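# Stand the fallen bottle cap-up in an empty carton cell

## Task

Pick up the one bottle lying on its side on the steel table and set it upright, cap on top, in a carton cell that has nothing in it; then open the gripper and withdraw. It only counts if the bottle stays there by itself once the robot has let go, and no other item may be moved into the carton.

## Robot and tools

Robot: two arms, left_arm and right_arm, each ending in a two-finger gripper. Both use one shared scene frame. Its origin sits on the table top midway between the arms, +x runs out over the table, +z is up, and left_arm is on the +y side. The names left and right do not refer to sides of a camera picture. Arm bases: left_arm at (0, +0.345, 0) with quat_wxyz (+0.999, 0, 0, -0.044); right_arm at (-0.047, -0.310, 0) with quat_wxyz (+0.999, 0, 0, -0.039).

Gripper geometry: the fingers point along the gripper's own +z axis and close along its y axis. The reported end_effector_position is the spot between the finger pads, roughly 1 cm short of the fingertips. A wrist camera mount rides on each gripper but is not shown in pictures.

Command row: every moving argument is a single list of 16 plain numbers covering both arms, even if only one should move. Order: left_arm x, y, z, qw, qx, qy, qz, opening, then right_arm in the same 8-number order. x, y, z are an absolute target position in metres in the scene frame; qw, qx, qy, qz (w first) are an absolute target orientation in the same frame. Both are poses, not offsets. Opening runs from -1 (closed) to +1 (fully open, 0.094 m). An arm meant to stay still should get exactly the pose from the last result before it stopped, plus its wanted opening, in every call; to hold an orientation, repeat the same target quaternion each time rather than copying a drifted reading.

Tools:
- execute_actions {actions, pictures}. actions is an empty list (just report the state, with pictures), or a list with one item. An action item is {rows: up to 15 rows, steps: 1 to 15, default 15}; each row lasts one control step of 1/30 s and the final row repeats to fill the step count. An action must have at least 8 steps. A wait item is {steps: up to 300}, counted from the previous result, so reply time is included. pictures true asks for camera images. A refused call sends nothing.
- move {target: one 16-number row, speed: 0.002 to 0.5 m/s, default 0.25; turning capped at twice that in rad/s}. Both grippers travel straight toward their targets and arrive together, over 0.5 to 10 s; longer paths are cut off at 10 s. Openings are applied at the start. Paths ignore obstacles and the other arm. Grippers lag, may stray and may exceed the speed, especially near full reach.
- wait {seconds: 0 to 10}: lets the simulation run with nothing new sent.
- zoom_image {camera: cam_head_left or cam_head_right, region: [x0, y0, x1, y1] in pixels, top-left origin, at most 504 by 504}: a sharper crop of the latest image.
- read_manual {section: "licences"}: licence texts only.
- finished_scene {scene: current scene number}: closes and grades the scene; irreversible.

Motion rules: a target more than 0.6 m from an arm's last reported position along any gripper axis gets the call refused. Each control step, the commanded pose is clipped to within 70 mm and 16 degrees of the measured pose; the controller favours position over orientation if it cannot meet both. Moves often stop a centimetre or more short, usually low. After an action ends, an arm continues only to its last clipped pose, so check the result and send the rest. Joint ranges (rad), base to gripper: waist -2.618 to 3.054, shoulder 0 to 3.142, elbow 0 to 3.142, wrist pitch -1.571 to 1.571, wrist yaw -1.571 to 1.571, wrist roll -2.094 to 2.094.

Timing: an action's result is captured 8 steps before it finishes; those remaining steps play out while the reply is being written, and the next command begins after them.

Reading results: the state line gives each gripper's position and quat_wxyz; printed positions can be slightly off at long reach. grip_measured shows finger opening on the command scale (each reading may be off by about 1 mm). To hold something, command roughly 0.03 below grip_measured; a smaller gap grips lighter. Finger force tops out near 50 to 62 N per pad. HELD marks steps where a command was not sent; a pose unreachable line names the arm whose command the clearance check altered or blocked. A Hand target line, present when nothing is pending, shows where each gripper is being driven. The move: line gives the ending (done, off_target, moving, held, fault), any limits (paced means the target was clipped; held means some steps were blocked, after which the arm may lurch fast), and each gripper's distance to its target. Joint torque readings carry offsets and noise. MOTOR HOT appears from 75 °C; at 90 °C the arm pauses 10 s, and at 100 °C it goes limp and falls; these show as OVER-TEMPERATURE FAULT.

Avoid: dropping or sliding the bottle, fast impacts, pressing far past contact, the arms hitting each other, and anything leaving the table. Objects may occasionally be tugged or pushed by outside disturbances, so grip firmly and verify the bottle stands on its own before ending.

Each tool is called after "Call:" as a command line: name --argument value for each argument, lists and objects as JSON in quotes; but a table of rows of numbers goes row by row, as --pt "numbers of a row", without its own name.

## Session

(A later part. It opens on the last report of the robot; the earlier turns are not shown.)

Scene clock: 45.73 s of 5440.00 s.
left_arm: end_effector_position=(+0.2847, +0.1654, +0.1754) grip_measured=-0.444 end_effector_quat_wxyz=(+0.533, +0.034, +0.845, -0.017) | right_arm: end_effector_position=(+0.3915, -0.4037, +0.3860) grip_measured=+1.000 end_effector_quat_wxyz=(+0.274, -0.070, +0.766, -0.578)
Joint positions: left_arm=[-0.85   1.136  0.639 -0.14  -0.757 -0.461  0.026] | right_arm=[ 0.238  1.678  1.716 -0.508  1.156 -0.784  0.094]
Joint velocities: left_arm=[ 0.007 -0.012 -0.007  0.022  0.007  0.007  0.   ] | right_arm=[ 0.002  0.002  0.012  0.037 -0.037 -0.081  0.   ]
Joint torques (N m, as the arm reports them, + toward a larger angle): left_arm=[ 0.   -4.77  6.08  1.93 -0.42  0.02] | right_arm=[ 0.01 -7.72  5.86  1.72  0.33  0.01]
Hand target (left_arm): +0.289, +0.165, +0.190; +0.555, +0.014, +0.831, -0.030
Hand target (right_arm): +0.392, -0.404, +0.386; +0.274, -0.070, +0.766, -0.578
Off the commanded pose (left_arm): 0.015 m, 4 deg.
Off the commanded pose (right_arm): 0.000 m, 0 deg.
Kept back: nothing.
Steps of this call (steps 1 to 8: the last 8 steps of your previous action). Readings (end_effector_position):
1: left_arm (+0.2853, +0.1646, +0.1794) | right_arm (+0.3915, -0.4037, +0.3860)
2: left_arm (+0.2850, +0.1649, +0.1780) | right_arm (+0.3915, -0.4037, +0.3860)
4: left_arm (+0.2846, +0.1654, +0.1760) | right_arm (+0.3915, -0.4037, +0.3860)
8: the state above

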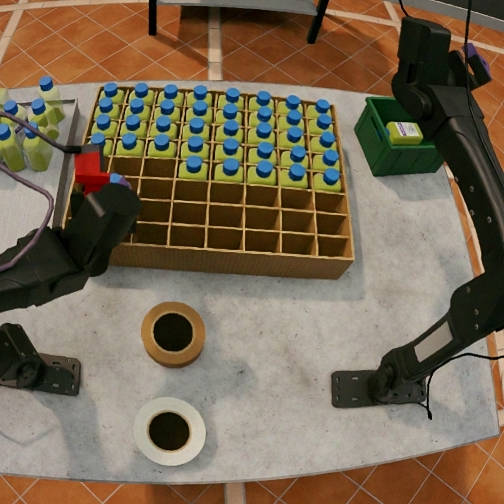

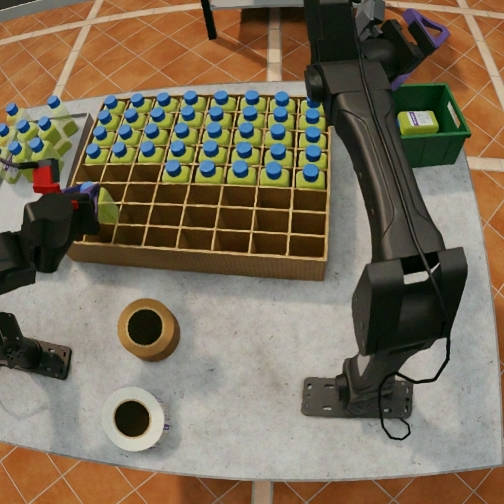

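Call:
execute_actions --actions '[{"rows":[[0.2891,0.1649,0.1885,0.556,0.014,0.831,-0.030,-0.50,0.3915,-0.4037,0.3860,0.274,-0.070,0.766,-0.578,1.0],[0.2892,0.1648,0.187,0.556,0.014,0.831,-0.030,-0.50,0.3915,-0.4037,0.3860,0.274,-0.070,0.766,-0.578,1.0],[0.2893,0.1647,0.1855,0.556,0.014,0.831,-0.030,-0.50,0.3915,-0.4037,0.3860,0.274,-0.070,0.766,-0.578,1.0],[0.2894,0.1646,0.184,0.556,0.014,0.831,-0.030,-0.50,0.3915,-0.4037,0.3860,0.274,-0.070,0.766,-0.578,1.0],[0.2895,0.1645,0.1825,0.556,0.014,0.831,-0.030,-0.50,0.3915,-0.4037,0.3860,0.274,-0.070,0.766,-0.578,1.0],[0.2896,0.1644,0.181,0.555,0.015,0.8315,-0.030,-0.50,0.3915,-0.4037,0.3860,0.274,-0.070,0.766,-0.578,1.0],[0.2897,0.1643,0.1795,0.555,0.015,0.8315,-0.030,-0.50,0.3915,-0.4037,0.3860,0.274,-0.070,0.766,-0.578,1.0],[0.2898,0.1642,0.178,0.555,0.015,0.8315,-0.029,-0.50,0.3915,-0.4037,0.3860,0.274,-0.070,0.766,-0.578,1.0],[0.2899,0.1641,0.1765,0.554,0.016,0.832,-0.029,-0.50,0.3915,-0.4037,0.3860,0.274,-0.070,0.766,-0.578,1.0],[0.290,0.164,0.175,0.554,0.016,0.832,-0.029,-0.50,0.3915,-0.4037,0.3860,0.274,-0.070,0.766,-0.578,1.0],[0.290,0.164,0.1735,0.554,0.016,0.832,-0.029,-0.50,0.3915,-0.4037,0.3860,0.274,-0.070,0.766,-0.578,1.0],[0.290,0.164,0.172,0.553,0.017,0.8327,-0.028,-0.50,0.3915,-0.4037,0.3860,0.274,-0.070,0.766,-0.578,1.0],[0.290,0.164,0.1705,0.553,0.017,0.8327,-0.028,-0.50,0.3915,-0.4037,0.3860,0.274,-0.070,0.766,-0.578,1.0],[0.290,0.164,0.169,0.553,0.017,0.8327,-0.028,-0.50,0.3915,-0.4037,0.3860,0.274,-0.070,0.766,-0.578,1.0],[0.290,0.164,0.1675,0.553,0.017,0.8327,-0.028,-0.50,0.3915,-0.4037,0.3860,0.274,-0.070,0.766,-0.578,1.0]],"steps":15}]'

Call:
execute_actions --actions '[{"steps":12}]'

Scene clock: 46.67 s of 5440.00 s.
left_arm: end_effector_position=(+0.2851, +0.1648, +0.1735) grip_measured=-0.444 end_effector_quat_wxyz=(+0.537, +0.031, +0.842, -0.023) | right_arm: end_effector_position=(+0.3915, -0.4037, +0.3860) grip_measured=+1.000 end_effector_quat_wxyz=(+0.274, -0.070, +0.766, -0.578)
Joint positions: left_arm=[-0.85   1.136  0.62  -0.102 -0.757 -0.461  0.026] | right_arm=[ 0.238  1.678  1.716 -0.508  1.156 -0.784  0.094]
Joint velocities: left_arm=[ 0.002  0.017 -0.168  0.183 -0.051 -0.007  0.   ] | right_arm=[ 0.002  0.017  0.017  0.007 -0.022 -0.007  0.   ]
Joint torques (N m, as the arm reports them, + toward a larger angle): left_arm=[ 0.16 -2.97  6.02  1.92 -0.38  0.04] | right_arm=[-0.02 -7.65  5.81  1.7   0.31 -0.01]
Steps of this call (steps 1 to 21: nothing new was sent; steps 22 to 28: the first 7 steps of this action). Readings (end_effector_position):
22: left_arm (+0.2853, +0.1645, +0.1769) | right_arm (+0.3915, -0.4037, +0.3860)
23: left_arm (+0.2854, +0.1643, +0.1772) | right_arm (+0.3915, -0.4037, +0.3860)
25: left_arm (+0.2857, +0.1640, +0.1771) | right_arm (+0.3915, -0.4037, +0.3860)
28: the state above

Scene clock: 47.07 s of 5440.00 s.
left_arm: end_effector_position=(+0.2843, +0.1658, +0.1565) grip_measured=-0.444 end_effector_quat_wxyz=(+0.533, +0.034, +0.846, -0.017) | right_arm: end_effector_position=(+0.3915, -0.4037, +0.3860) grip_measured=+1.000 end_effector_quat_wxyz=(+0.274, -0.070, +0.766, -0.578)
Joint positions: left_arm=[-0.85   1.162  0.576 -0.051 -0.757 -0.461  0.026] | right_arm=[ 0.238  1.678  1.716 -0.508  1.156 -0.784  0.094]
Joint velocities: left_arm=[ 0.002 -0.002 -0.012  0.007  0.022  0.022 -0.   ] | right_arm=[-0.002  0.002 -0.007  0.051  0.022 -0.037  0.   ]
Joint torques (N m, as the arm reports them, + toward a larger angle): left_arm=[ 0.2  -3.62  6.07  1.95 -0.38  0.03] | right_arm=[ 0.06 -7.77  5.75  1.7   0.3   0.01]
Hand target (left_arm): +0.289, +0.164, +0.168; +0.551, +0.017, +0.834, -0.028
Hand target (right_arm): +0.392, -0.404, +0.386; +0.274, -0.070, +0.766, -0.578
Off the commanded pose (left_arm): 0.012 m, 4 deg.
Off the commanded pose (right_arm): 0.000 m, 0 deg.
Kept back: nothing.
Steps of this call (steps 1 to 8: the last 8 steps of your previous action; steps 9 to 12: nothing new was sent). Readings (end_effector_position):
1: left_arm (+0.2849, +0.1651, +0.1718) | right_arm (+0.3915, -0.4037, +0.3860)
2: left_arm (+0.2848, +0.1653, +0.1701) | right_arm (+0.3915, -0.4037, +0.3860)
4: left_arm (+0.2847, +0.1653, +0.1666) | right_arm (+0.3915, -0.4037, +0.3860)
8: left_arm (+0.2845, +0.1656, +0.1599) | right_arm (+0.3915, -0.4037, +0.3860)
12: the state above

Call:
execute_actions --actions '[{"rows":[[0.290,0.164,0.166,0.553,0.017,0.8327,-0.028,-0.50,0.3915,-0.4037,0.3860,0.274,-0.070,0.766,-0.578,1.0],[0.290,0.164,0.1645,0.553,0.017,0.8327,-0.028,-0.50,0.3915,-0.4037,0.3860,0.274,-0.070,0.766,-0.578,1.0],[0.290,0.164,0.163,0.553,0.017,0.8327,-0.028,-0.50,0.3915,-0.4037,0.3860,0.274,-0.070,0.766,-0.578,1.0],[0.290,0.164,0.1615,0.553,0.017,0.8327,-0.028,-0.50,0.3915,-0.4037,0.3860,0.274,-0.070,0.766,-0.578,1.0],[0.290,0.164,0.160,0.553,0.017,0.8327,-0.028,-0.50,0.3915,-0.4037,0.3860,0.274,-0.070,0.766,-0.578,1.0],[0.290,0.164,0.1585,0.553,0.017,0.8327,-0.028,-0.50,0.3915,-0.4037,0.3860,0.274,-0.070,0.766,-0.578,1.0],[0.290,0.164,0.157,0.553,0.017,0.8327,-0.028,-0.50,0.3915,-0.4037,0.3860,0.274,-0.070,0.766,-0.578,1.0],[0.290,0.164,0.1555,0.553,0.017,0.8327,-0.028,-0.50,0.3915,-0.4037,0.3860,0.274,-0.070,0.766,-0.578,1.0],[0.290,0.164,0.154,0.553,0.017,0.8327,-0.028,-0.50,0.3915,-0.4037,0.3860,0.274,-0.070,0.766,-0.578,1.0],[0.290,0.164,0.1525,0.553,0.017,0.8327,-0.028,-0.50,0.3915,-0.4037,0.3860,0.274,-0.070,0.766,-0.578,1.0],[0.290,0.164,0.151,0.553,0.017,0.8327,-0.028,-0.50,0.3915,-0.4037,0.3860,0.274,-0.070,0.766,-0.578,1.0],[0.290,0.164,0.1495,0.553,0.017,0.8327,-0.028,-0.50,0.3915,-0.4037,0.3860,0.274,-0.070,0.766,-0.578,1.0],[0.290,0.164,0.148,0.553,0.017,0.8327,-0.028,-0.50,0.3915,-0.4037,0.3860,0.274,-0.070,0.766,-0.578,1.0],[0.290,0.164,0.1465,0.553,0.017,0.8327,-0.028,-0.50,0.3915,-0.4037,0.3860,0.274,-0.070,0.766,-0.578,1.0],[0.290,0.164,0.145,0.553,0.017,0.8327,-0.028,-0.50,0.3915,-0.4037,0.3860,0.274,-0.070,0.766,-0.578,1.0]],"steps":15}]'

Call:
execute_actions --actions '[{"rows":[[0.290,0.164,0.1435,0.553,0.017,0.8327,-0.028,-0.50,0.3915,-0.4037,0.3860,0.274,-0.070,0.766,-0.578,1.0],[0.290,0.164,0.142,0.553,0.017,0.8327,-0.028,-0.50,0.3915,-0.4037,0.3860,0.274,-0.070,0.766,-0.578,1.0],[0.290,0.164,0.1405,0.553,0.017,0.8327,-0.028,-0.50,0.3915,-0.4037,0.3860,0.274,-0.070,0.766,-0.578,1.0],[0.290,0.164,0.139,0.553,0.017,0.8327,-0.028,-0.50,0.3915,-0.4037,0.3860,0.274,-0.070,0.766,-0.578,1.0],[0.290,0.164,0.1375,0.553,0.017,0.8327,-0.028,-0.50,0.3915,-0.4037,0.3860,0.274,-0.070,0.766,-0.578,1.0],[0.290,0.164,0.136,0.553,0.017,0.8327,-0.028,-0.50,0.3915,-0.4037,0.3860,0.274,-0.070,0.766,-0.578,1.0],[0.290,0.164,0.1345,0.553,0.017,0.8327,-0.028,-0.50,0.3915,-0.4037,0.3860,0.274,-0.070,0.766,-0.578,1.0],[0.290,0.164,0.133,0.553,0.017,0.8327,-0.028,-0.50,0.3915,-0.4037,0.3860,0.274,-0.070,0.766,-0.578,1.0],[0.290,0.164,0.1315,0.553,0.017,0.8327,-0.028,-0.50,0.3915,-0.4037,0.3860,0.274,-0.070,0.766,-0.578,1.0],[0.290,0.164,0.130,0.553,0.017,0.8327,-0.028,-0.50,0.3915,-0.4037,0.3860,0.274,-0.070,0.766,-0.578,1.0],[0.290,0.164,0.1288,0.553,0.017,0.8327,-0.028,-0.50,0.3915,-0.4037,0.3860,0.274,-0.070,0.766,-0.578,1.0],[0.290,0.164,0.1277,0.553,0.017,0.8327,-0.028,-0.50,0.3915,-0.4037,0.3860,0.274,-0.070,0.766,-0.578,1.0],[0.290,0.164,0.1267,0.553,0.017,0.8327,-0.028,-0.50,0.3915,-0.4037,0.3860,0.274,-0.070,0.766,-0.578,1.0],[0.290,0.164,0.1258,0.553,0.017,0.8327,-0.028,-0.50,0.3915,-0.4037,0.3860,0.274,-0.070,0.766,-0.578,1.0],[0.290,0.164,0.125,0.553,0.017,0.8327,-0.028,-0.50,0.3915,-0.4037,0.3860,0.274,-0.070,0.766,-0.578,1.0]],"steps":15}]'

Call:
execute_actions --actions '[{"steps":13}]' --pictures true

Call:
zoom_image --camera "cam_head_right" --region '[50, 160, 150, 260]'

Scene clock: 48.70 s of 5440.00 s.
left_arm: end_effector_position=(+0.2856, +0.1642, +0.1529) grip_measured=-0.444 end_effector_quat_wxyz=(+0.537, +0.031, +0.843, -0.023) | right_arm: end_effector_position=(+0.3915, -0.4037, +0.3860) grip_measured=+1.000 end_effector_quat_wxyz=(+0.274, -0.070, +0.766, -0.578)
Joint positions: left_arm=[-0.85   1.174  0.556 -0.002 -0.757 -0.461  0.026] | right_arm=[ 0.238  1.678  1.716 -0.508  1.156 -0.784  0.094]
Joint velocities: left_arm=[ 0.002  0.139 -0.173  0.198 -0.022 -0.081 -0.   ] | right_arm=[ 0.002  0.002 -0.002  0.022  0.037  0.081  0.   ]
Joint torques (N m, as the arm reports them, + toward a larger angle): left_arm=[ 0.23 -3.46  5.74  1.85 -0.35  0.05] | right_arm=[ 0.06 -7.69  5.79  1.73  0.33  0.02]
Steps of this call (steps 1 to 42: nothing new was sent; steps 43 to 49: the first 7 steps of this action). Readings (end_effector_position):
43: left_arm (+0.2853, +0.1645, +0.1588) | right_arm (+0.3915, -0.4037, +0.3860)
44: left_arm (+0.2854, +0.1644, +0.1589) | right_arm (+0.3915, -0.4037, +0.3860)
46: left_arm (+0.2857, +0.1640, +0.1584) | right_arm (+0.3915, -0.4037, +0.3860)
49: the state above

Scene clock: 49.20 s of 5440.00 s.
left_arm: end_effector_position=(+0.2843, +0.1660, +0.1271) grip_measured=-0.444 end_effector_quat_wxyz=(+0.532, +0.035, +0.846, -0.017) | right_arm: end_effector_position=(+0.3915, -0.4037, +0.3860) grip_measured=+1.000 end_effector_quat_wxyz=(+0.274, -0.070, +0.766, -0.578)
Joint positions: left_arm=[-0.85   1.227  0.486  0.103 -0.757 -0.461  0.026] | right_arm=[ 0.238  1.678  1.716 -0.508  1.156 -0.784  0.094]
Joint velocities: left_arm=[-0.002  0.129 -0.125  0.212  0.037  0.066 -0.001] | right_arm=[-0.012 -0.012  0.012 -0.022  0.037 -0.007  0.   ]
Joint torques (N m, as the arm reports them, + toward a larger angle): left_arm=[ 0.19 -3.66  5.52  1.88 -0.36  0.03] | right_arm=[ 0.07 -7.71  5.84  1.71  0.31  0.  ]
Off your previous action's commanded pose (left_arm): 0.010 m, 4 deg at its last step (step 8 of this call).
Off your previous action's commanded pose (right_arm): 0.000 m, 0 deg at its last step (step 8 of this call).
Steps of this call (steps 1 to 8: the last 8 steps of your previous action; steps 9 to 15: the first 7 steps of this action). Readings (end_effector_position):
9: left_arm (+0.2843, +0.1659, +0.1359) | right_arm (+0.3915, -0.4037, +0.3860)
10: left_arm (+0.2844, +0.1658, +0.1348) | right_arm (+0.3915, -0.4037, +0.3860)
12: left_arm (+0.2844, +0.1658, +0.1320) | right_arm (+0.3915, -0.4037, +0.3860)
15: the state above

Scene clock: 49.63 s of 5440.00 s.
left_arm: end_effector_position=(+0.2845, +0.1656, +0.1153) grip_measured=-0.444 end_effector_quat_wxyz=(+0.534, +0.034, +0.845, -0.018) | right_arm: end_effector_position=(+0.3915, -0.4037, +0.3860) grip_measured=+1.000 end_effector_quat_wxyz=(+0.274, -0.070, +0.766, -0.578)
Joint positions: left_arm=[-0.85   1.263  0.45   0.181 -0.757 -0.461  0.026] | right_arm=[ 0.238  1.678  1.716 -0.508  1.156 -0.784  0.094]
Joint velocities: left_arm=[-0.007 -0.002 -0.002  0.051 -0.037  0.022 -0.   ] | right_arm=[-0.012  0.002  0.002 -0.037  0.022  0.007  0.   ]
Joint torques (N m, as the arm reports them, + toward a larger angle): left_arm=[ 0.21 -3.91  5.4   1.93 -0.38  0.04] | right_arm=[ 0.08 -7.73  5.83  1.71  0.34  0.02]
Hand target (left_arm): +0.289, +0.165, +0.125; +0.551, +0.017, +0.834, -0.028
Hand target (right_arm): +0.392, -0.404, +0.386; +0.274, -0.070, +0.766, -0.578
Off the commanded pose (left_arm): 0.011 m, 3 deg.
Off the commanded pose (right_arm): 0.000 m, 0 deg.
Kept back: nothing.
Steps of this call (steps 1 to 8: the last 8 steps of your previous action; steps 9 to 13: nothing new was sent). Readings (end_effector_position):
1: left_arm (+0.2842, +0.1660, +0.1255) | right_arm (+0.3915, -0.4037, +0.3860)
2: left_arm (+0.2842, +0.1660, +0.1240) | right_arm (+0.3915, -0.4037, +0.3860)
4: left_arm (+0.2842, +0.1660, +0.1211) | right_arm (+0.3915, -0.4037, +0.3860)
8: left_arm (+0.2842, +0.1660, +0.1164) | right_arm (+0.3915, -0.4037, +0.3860)
13: the state above

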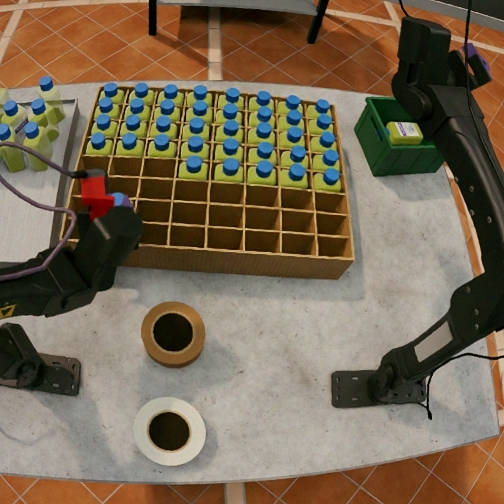

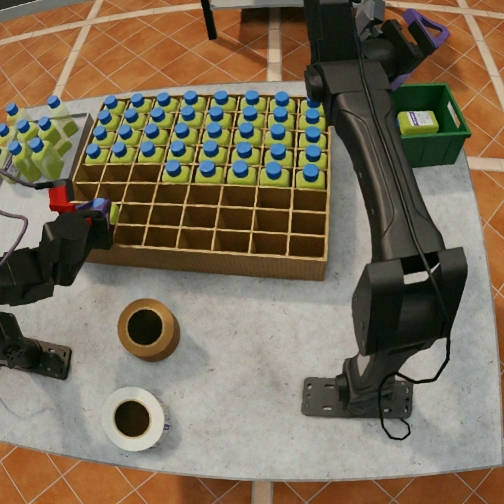

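Region (50, 160, 150, 260) of cam_head_right's 504x504 image, scaled by 5.040, with more detail than that image has.

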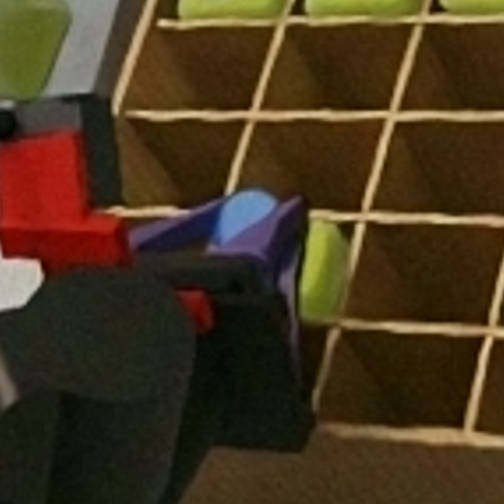

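Call:
execute_actions --actions '[{"rows":[[0.290,0.164,0.1243,0.553,0.017,0.8327,-0.028,-0.50,0.3915,-0.4037,0.3860,0.274,-0.070,0.766,-0.578,1.0],[0.290,0.164,0.1236,0.553,0.017,0.8327,-0.028,-0.50,0.3915,-0.4037,0.3860,0.274,-0.070,0.766,-0.578,1.0],[0.290,0.164,0.1229,0.553,0.017,0.8327,-0.028,-0.50,0.3915,-0.4037,0.3860,0.274,-0.070,0.766,-0.578,1.0],[0.290,0.164,0.1222,0.553,0.017,0.8327,-0.028,-0.50,0.3915,-0.4037,0.3860,0.274,-0.070,0.766,-0.578,1.0],[0.290,0.164,0.1215,0.553,0.017,0.8327,-0.028,-0.50,0.3915,-0.4037,0.3860,0.274,-0.070,0.766,-0.578,1.0],[0.290,0.164,0.1208,0.553,0.017,0.8327,-0.028,-0.50,0.3915,-0.4037,0.3860,0.274,-0.070,0.766,-0.578,1.0],[0.290,0.164,0.1201,0.553,0.017,0.8327,-0.028,-0.50,0.3915,-0.4037,0.3860,0.274,-0.070,0.766,-0.578,1.0],[0.290,0.164,0.1194,0.553,0.017,0.8327,-0.028,-0.50,0.3915,-0.4037,0.3860,0.274,-0.070,0.766,-0.578,1.0],[0.290,0.164,0.1187,0.553,0.017,0.8327,-0.028,-0.50,0.3915,-0.4037,0.3860,0.274,-0.070,0.766,-0.578,1.0],[0.290,0.164,0.118,0.553,0.017,0.8327,-0.028,-0.50,0.3915,-0.4037,0.3860,0.274,-0.070,0.766,-0.578,1.0],[0.290,0.164,0.1173,0.553,0.017,0.8327,-0.028,-0.50,0.3915,-0.4037,0.3860,0.274,-0.070,0.766,-0.578,1.0],[0.290,0.164,0.1166,0.553,0.017,0.8327,-0.028,-0.50,0.3915,-0.4037,0.3860,0.274,-0.070,0.766,-0.578,1.0],[0.290,0.164,0.116,0.553,0.017,0.8327,-0.028,-0.50,0.3915,-0.4037,0.3860,0.274,-0.070,0.766,-0.578,1.0]],"steps":15}]'

Call:
execute_actions --actions '[{"steps":12}]'

Scene clock: 50.70 s of 5440.00 s.
left_arm: end_effector_position=(+0.2864, +0.1632, +0.1151) grip_measured=-0.444 end_effector_quat_wxyz=(+0.537, +0.031, +0.842, -0.023) | right_arm: end_effector_position=(+0.3915, -0.4037, +0.3860) grip_measured=+1.000 end_effector_quat_wxyz=(+0.274, -0.070, +0.766, -0.578)
Joint positions: left_arm=[-0.85   1.279  0.448  0.213 -0.757 -0.461  0.026] | right_arm=[ 0.238  1.678  1.716 -0.508  1.156 -0.784  0.094]
Joint velocities: left_arm=[-0.007  0.051 -0.085  0.168 -0.081  0.022 -0.   ] | right_arm=[-0.007 -0.022 -0.007  0.007 -0.007 -0.022  0.   ]
Joint torques (N m, as the arm reports them, + toward a larger angle): left_arm=[ 0.23 -3.86  5.02  1.86 -0.35  0.06] | right_arm=[ 0.14 -7.68  5.81  1.71  0.32  0.01]
Steps of this call (steps 1 to 25: nothing new was sent; steps 26 to 32: the first 7 steps of this action). Readings (end_effector_position):
26: left_arm (+0.2853, +0.1645, +0.1172) | right_arm (+0.3915, -0.4037, +0.3860)
27: left_arm (+0.2855, +0.1643, +0.1173) | right_arm (+0.3915, -0.4037, +0.3860)
29: left_arm (+0.2860, +0.1636, +0.1169) | right_arm (+0.3915, -0.4037, +0.3860)
32: the state above

Scene clock: 51.10 s of 5440.00 s.
left_arm: end_effector_position=(+0.2857, +0.1642, +0.1082) grip_measured=-0.444 end_effector_quat_wxyz=(+0.537, +0.031, +0.843, -0.022) | right_arm: end_effector_position=(+0.3915, -0.4037, +0.3860) grip_measured=+1.000 end_effector_quat_wxyz=(+0.274, -0.070, +0.766, -0.578)
Joint positions: left_arm=[-0.85   1.297  0.428  0.247 -0.757 -0.461  0.026] | right_arm=[ 0.238  1.678  1.716 -0.508  1.156 -0.784  0.094]
Joint velocities: left_arm=[-0.002 -0.007 -0.007  0.125 -0.095 -0.051 -0.   ] | right_arm=[-0.017  0.012  0.007  0.081  0.022 -0.007  0.   ]
Joint torques (N m, as the arm reports them, + toward a larger angle): left_arm=[ 0.24 -4.01  5.16  1.9  -0.35  0.04] | right_arm=[ 0.09 -7.68  5.75  1.72  0.31  0.02]
Hand target (left_arm): +0.290, +0.164, +0.116; +0.552, +0.017, +0.833, -0.028
Hand target (right_arm): +0.392, -0.404, +0.386; +0.274, -0.070, +0.766, -0.578
Off the commanded pose (left_arm): 0.009 m, 3 deg.
Off the commanded pose (right_arm): 0.000 m, 0 deg.
Kept back: nothing.
Steps of this call (steps 1 to 8: the last 8 steps of your previous action; steps 9 to 12: nothing new was sent). Readings (end_effector_position):
1: left_arm (+0.2862, +0.1634, +0.1142) | right_arm (+0.3915, -0.4037, +0.3860)
2: left_arm (+0.2859, +0.1638, +0.1127) | right_arm (+0.3915, -0.4037, +0.3860)
4: left_arm (+0.2855, +0.1644, +0.1102) | right_arm (+0.3915, -0.4037, +0.3860)
8: left_arm (+0.2852, +0.1648, +0.1073) | right_arm (+0.3915, -0.4037, +0.3860)
12: the state above

Call:
execute_actions --actions '[{"rows":[[0.290,0.164,0.1153,0.553,0.017,0.8327,-0.028,-0.50,0.3915,-0.4037,0.3860,0.274,-0.070,0.766,-0.578,1.0],[0.290,0.164,0.1146,0.553,0.017,0.8327,-0.028,-0.50,0.3915,-0.4037,0.3860,0.274,-0.070,0.766,-0.578,1.0],[0.290,0.164,0.1139,0.553,0.017,0.8327,-0.028,-0.50,0.3915,-0.4037,0.3860,0.274,-0.070,0.766,-0.578,1.0],[0.290,0.164,0.1132,0.553,0.017,0.8327,-0.028,-0.50,0.3915,-0.4037,0.3860,0.274,-0.070,0.766,-0.578,1.0],[0.290,0.164,0.1125,0.553,0.017,0.8327,-0.028,-0.50,0.3915,-0.4037,0.3860,0.274,-0.070,0.766,-0.578,1.0],[0.290,0.164,0.1118,0.553,0.017,0.8327,-0.028,-0.50,0.3915,-0.4037,0.3860,0.274,-0.070,0.766,-0.578,1.0],[0.290,0.164,0.1111,0.553,0.017,0.8327,-0.028,-0.50,0.3915,-0.4037,0.3860,0.274,-0.070,0.766,-0.578,1.0],[0.290,0.164,0.1104,0.553,0.017,0.8327,-0.028,-0.50,0.3915,-0.4037,0.3860,0.274,-0.070,0.766,-0.578,1.0],[0.290,0.164,0.110,0.553,0.017,0.8327,-0.028,-0.50,0.3915,-0.4037,0.3860,0.274,-0.070,0.766,-0.578,1.0]],"steps":12}]'

Call:
execute_actions --actions '[{"steps":12}]'

Scene clock: 51.83 s of 5440.00 s.
left_arm: end_effector_position=(+0.2864, +0.1633, +0.1089) grip_measured=-0.444 end_effector_quat_wxyz=(+0.539, +0.029, +0.842, -0.024) | right_arm: end_effector_position=(+0.3915, -0.4037, +0.3860) grip_measured=+1.000 end_effector_quat_wxyz=(+0.274, -0.070, +0.766, -0.578)
Joint positions: left_arm=[-0.85   1.301  0.428  0.258 -0.758 -0.461  0.026] | right_arm=[ 0.238  1.678  1.716 -0.508  1.156 -0.784  0.094]
Joint velocities: left_arm=[ 0.012  0.081 -0.007  0.022 -0.081  0.037  0.   ] | right_arm=[-0.002 -0.007  0.007  0.022  0.007 -0.007  0.   ]
Joint torques (N m, as the arm reports them, + toward a larger angle): left_arm=[ 0.22 -3.83  4.6   1.95 -0.33  0.05] | right_arm=[ 0.08 -7.72  5.79  1.72  0.31  0.03]
Steps of this call (steps 1 to 18: nothing new was sent; steps 19 to 22: the first 4 steps of this action). Readings (end_effector_position):
19: left_arm (+0.2860, +0.1637, +0.1090) | right_arm (+0.3915, -0.4037, +0.3860)
20: left_arm (+0.2861, +0.1636, +0.1092) | right_arm (+0.3915, -0.4037, +0.3860)
22: the state above

Scene clock: 52.23 s of 5440.00 s.
left_arm: end_effector_position=(+0.2875, +0.1636, +0.1069) grip_measured=-0.444 end_effector_quat_wxyz=(+0.543, +0.026, +0.839, -0.024) | right_arm: end_effector_position=(+0.3915, -0.4037, +0.3860) grip_measured=+1.000 end_effector_quat_wxyz=(+0.274, -0.070, +0.766, -0.578)
Joint positions: left_arm=[-0.85   1.316  0.417  0.295 -0.766 -0.459  0.026] | right_arm=[ 0.238  1.678  1.716 -0.508  1.156 -0.784  0.094]
Joint velocities: left_arm=[-0.032  0.007 -0.017 -0.022 -0.007 -0.037  0.   ] | right_arm=[-0.002 -0.022 -0.012 -0.081 -0.037 -0.022  0.   ]
Joint torques (N m, as the arm reports them, + toward a larger angle): left_arm=[ 0.21 -3.6   4.75  1.87 -0.28  0.03] | right_arm=[ 0.04 -7.66  5.8   1.7   0.31  0.02]
Hand target (left_arm): +0.290, +0.164, +0.110; +0.552, +0.017, +0.833, -0.028
Hand target (right_arm): +0.392, -0.404, +0.386; +0.274, -0.070, +0.766, -0.578
Off the commanded pose (left_arm): 0.004 m, 2 deg.
Off the commanded pose (right_arm): 0.000 m, 0 deg.
Kept back: nothing.
Steps of this call (steps 1 to 8: the last 8 steps of your previous action; steps 9 to 12: nothing new was sent). Readings (end_effector_position):
1: left_arm (+0.2865, +0.1632, +0.1082) | right_arm (+0.3915, -0.4037, +0.3860)
2: left_arm (+0.2866, +0.1632, +0.1073) | right_arm (+0.3915, -0.4037, +0.3860)
4: left_arm (+0.2869, +0.1633, +0.1069) | right_arm (+0.3915, -0.4037, +0.3860)
8: left_arm (+0.2873, +0.1635, +0.1069) | right_arm (+0.3915, -0.4037, +0.3860)
12: the state above

Call:
execute_actions --actions '[{"rows":[[0.290,0.164,0.111,0.553,0.017,0.8327,-0.028,-0.46,0.3915,-0.4037,0.3860,0.274,-0.070,0.766,-0.578,1.0],[0.290,0.164,0.111,0.553,0.017,0.8327,-0.028,-0.43,0.3915,-0.4037,0.3860,0.274,-0.070,0.766,-0.578,1.0],[0.290,0.164,0.111,0.553,0.017,0.8327,-0.028,-0.39,0.3915,-0.4037,0.3860,0.274,-0.070,0.766,-0.578,1.0],[0.290,0.164,0.111,0.553,0.017,0.8327,-0.028,-0.33,0.3915,-0.4037,0.3860,0.274,-0.070,0.766,-0.578,1.0],[0.290,0.164,0.111,0.553,0.017,0.8327,-0.028,-0.26,0.3915,-0.4037,0.3860,0.274,-0.070,0.766,-0.578,1.0],[0.290,0.164,0.111,0.553,0.017,0.8327,-0.028,-0.18,0.3915,-0.4037,0.3860,0.274,-0.070,0.766,-0.578,1.0],[0.290,0.164,0.111,0.553,0.017,0.8327,-0.028,-0.1,0.3915,-0.4037,0.3860,0.274,-0.070,0.766,-0.578,1.0],[0.290,0.164,0.111,0.553,0.017,0.8327,-0.028,-0.05,0.3915,-0.4037,0.3860,0.274,-0.070,0.766,-0.578,1.0]],"steps":9}]'

Call:
move --target '[0.25,0.20,0.24,0.553,0.017,0.8327,-0.028,-0.05,0.3915,-0.4037,0.3860,0.274,-0.070,0.766,-0.578,1.0]' --speed 0.15

Call:
zoom_image --camera "cam_head_right" --region '[30, 140, 170, 270]'

Scene clock: 52.93 s of 5440.00 s.
left_arm: end_effector_position=(+0.2875, +0.1635, +0.1069) grip_measured=-0.444 end_effector_quat_wxyz=(+0.543, +0.026, +0.839, -0.024) | right_arm: end_effector_position=(+0.3915, -0.4037, +0.3860) grip_measured=+1.000 end_effector_quat_wxyz=(+0.274, -0.070, +0.766, -0.578)
Joint positions: left_arm=[-0.85   1.316  0.417  0.297 -0.766 -0.458  0.026] | right_arm=[ 0.238  1.678  1.716 -0.508  1.156 -0.784  0.094]
Joint velocities: left_arm=[-0.017 -0.002 -0.007 -0.037  0.007 -0.007 -0.   ] | right_arm=[-0.027  0.007 -0.012 -0.022  0.081 -0.051  0.   ]
Joint torques (N m, as the arm reports them, + toward a larger angle): left_arm=[ 0.21 -3.94  4.96  1.84 -0.28  0.04] | right_arm=[ 0.03 -7.66  5.84  1.72  0.33  0.05]
Steps of this call (steps 1 to 20: nothing new was sent; step 21: the first step of this action). Readings (end_effector_position):
21: the state above

Scene clock: 55.07 s of 5440.00 s.
left_arm: end_effector_position=(+0.2520, +0.1988, +0.2264) grip_measured=-0.052 end_effector_quat_wxyz=(+0.543, +0.027, +0.839, -0.020) | right_arm: end_effector_position=(+0.3915, -0.4037, +0.3860) grip_measured=+1.000 end_effector_quat_wxyz=(+0.274, -0.070, +0.766, -0.578)
Joint positions: left_arm=[-0.902  0.892  0.719 -0.464 -0.813 -0.498  0.045] | right_arm=[ 0.238  1.678  1.716 -0.508  1.156 -0.784  0.094]
Joint velocities: left_arm=[ 0.022 -0.002  0.007  0.051  0.037 -0.066  0.   ] | right_arm=[-0.012 -0.007 -0.017  0.007 -0.066  0.037  0.   ]
Joint torques (N m, as the arm reports them, + toward a larger angle): left_arm=[-0.75 -2.1   8.56  1.36 -0.36 -0.05] | right_arm=[ 0.04 -7.71  5.74  1.7   0.33  0.01]
Hand target (left_arm): +0.252, +0.199, +0.241; +0.553, +0.017, +0.832, -0.028
Hand target (right_arm): +0.392, -0.404, +0.386; +0.274, -0.070, +0.766, -0.578
Off your previous action's commanded pose (left_arm): 0.003 m, 1 deg at its last step (step 8 of this call).
Off your previous action's commanded pose (right_arm): 0.000 m, 0 deg at its last step (step 8 of this call).
Off the commanded pose (left_arm): 0.014 m, 2 deg.
Off the commanded pose (right_arm): 0.000 m, 0 deg.
Kept back: nothing.
move: off_target (left_arm)

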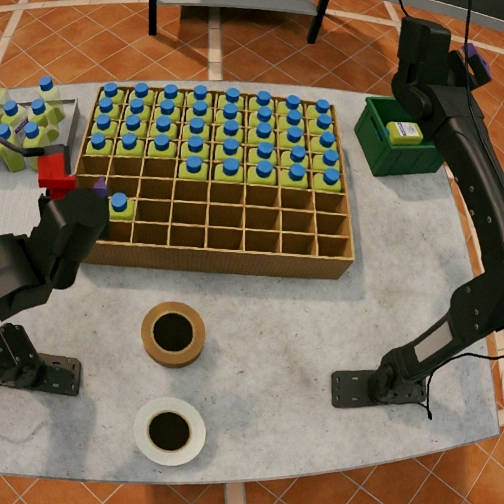

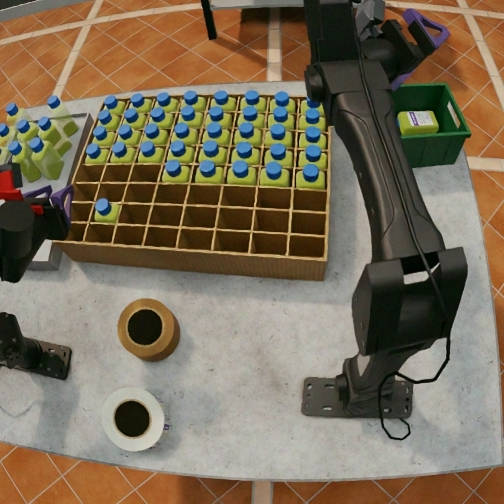

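Region (30, 140, 170, 270) of cam_head_right's 504x504 image, scaled by 3.600, with more detail than that image has; it fills the top 468 rows of this view, and the rest is white.

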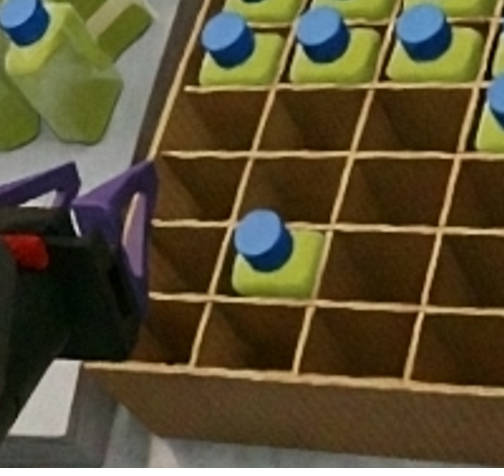

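The bottle is seated cap up in the cell, and the gripper has moved clear.

Call:
finished_scene --scene 2

The scene is finished: the task was done.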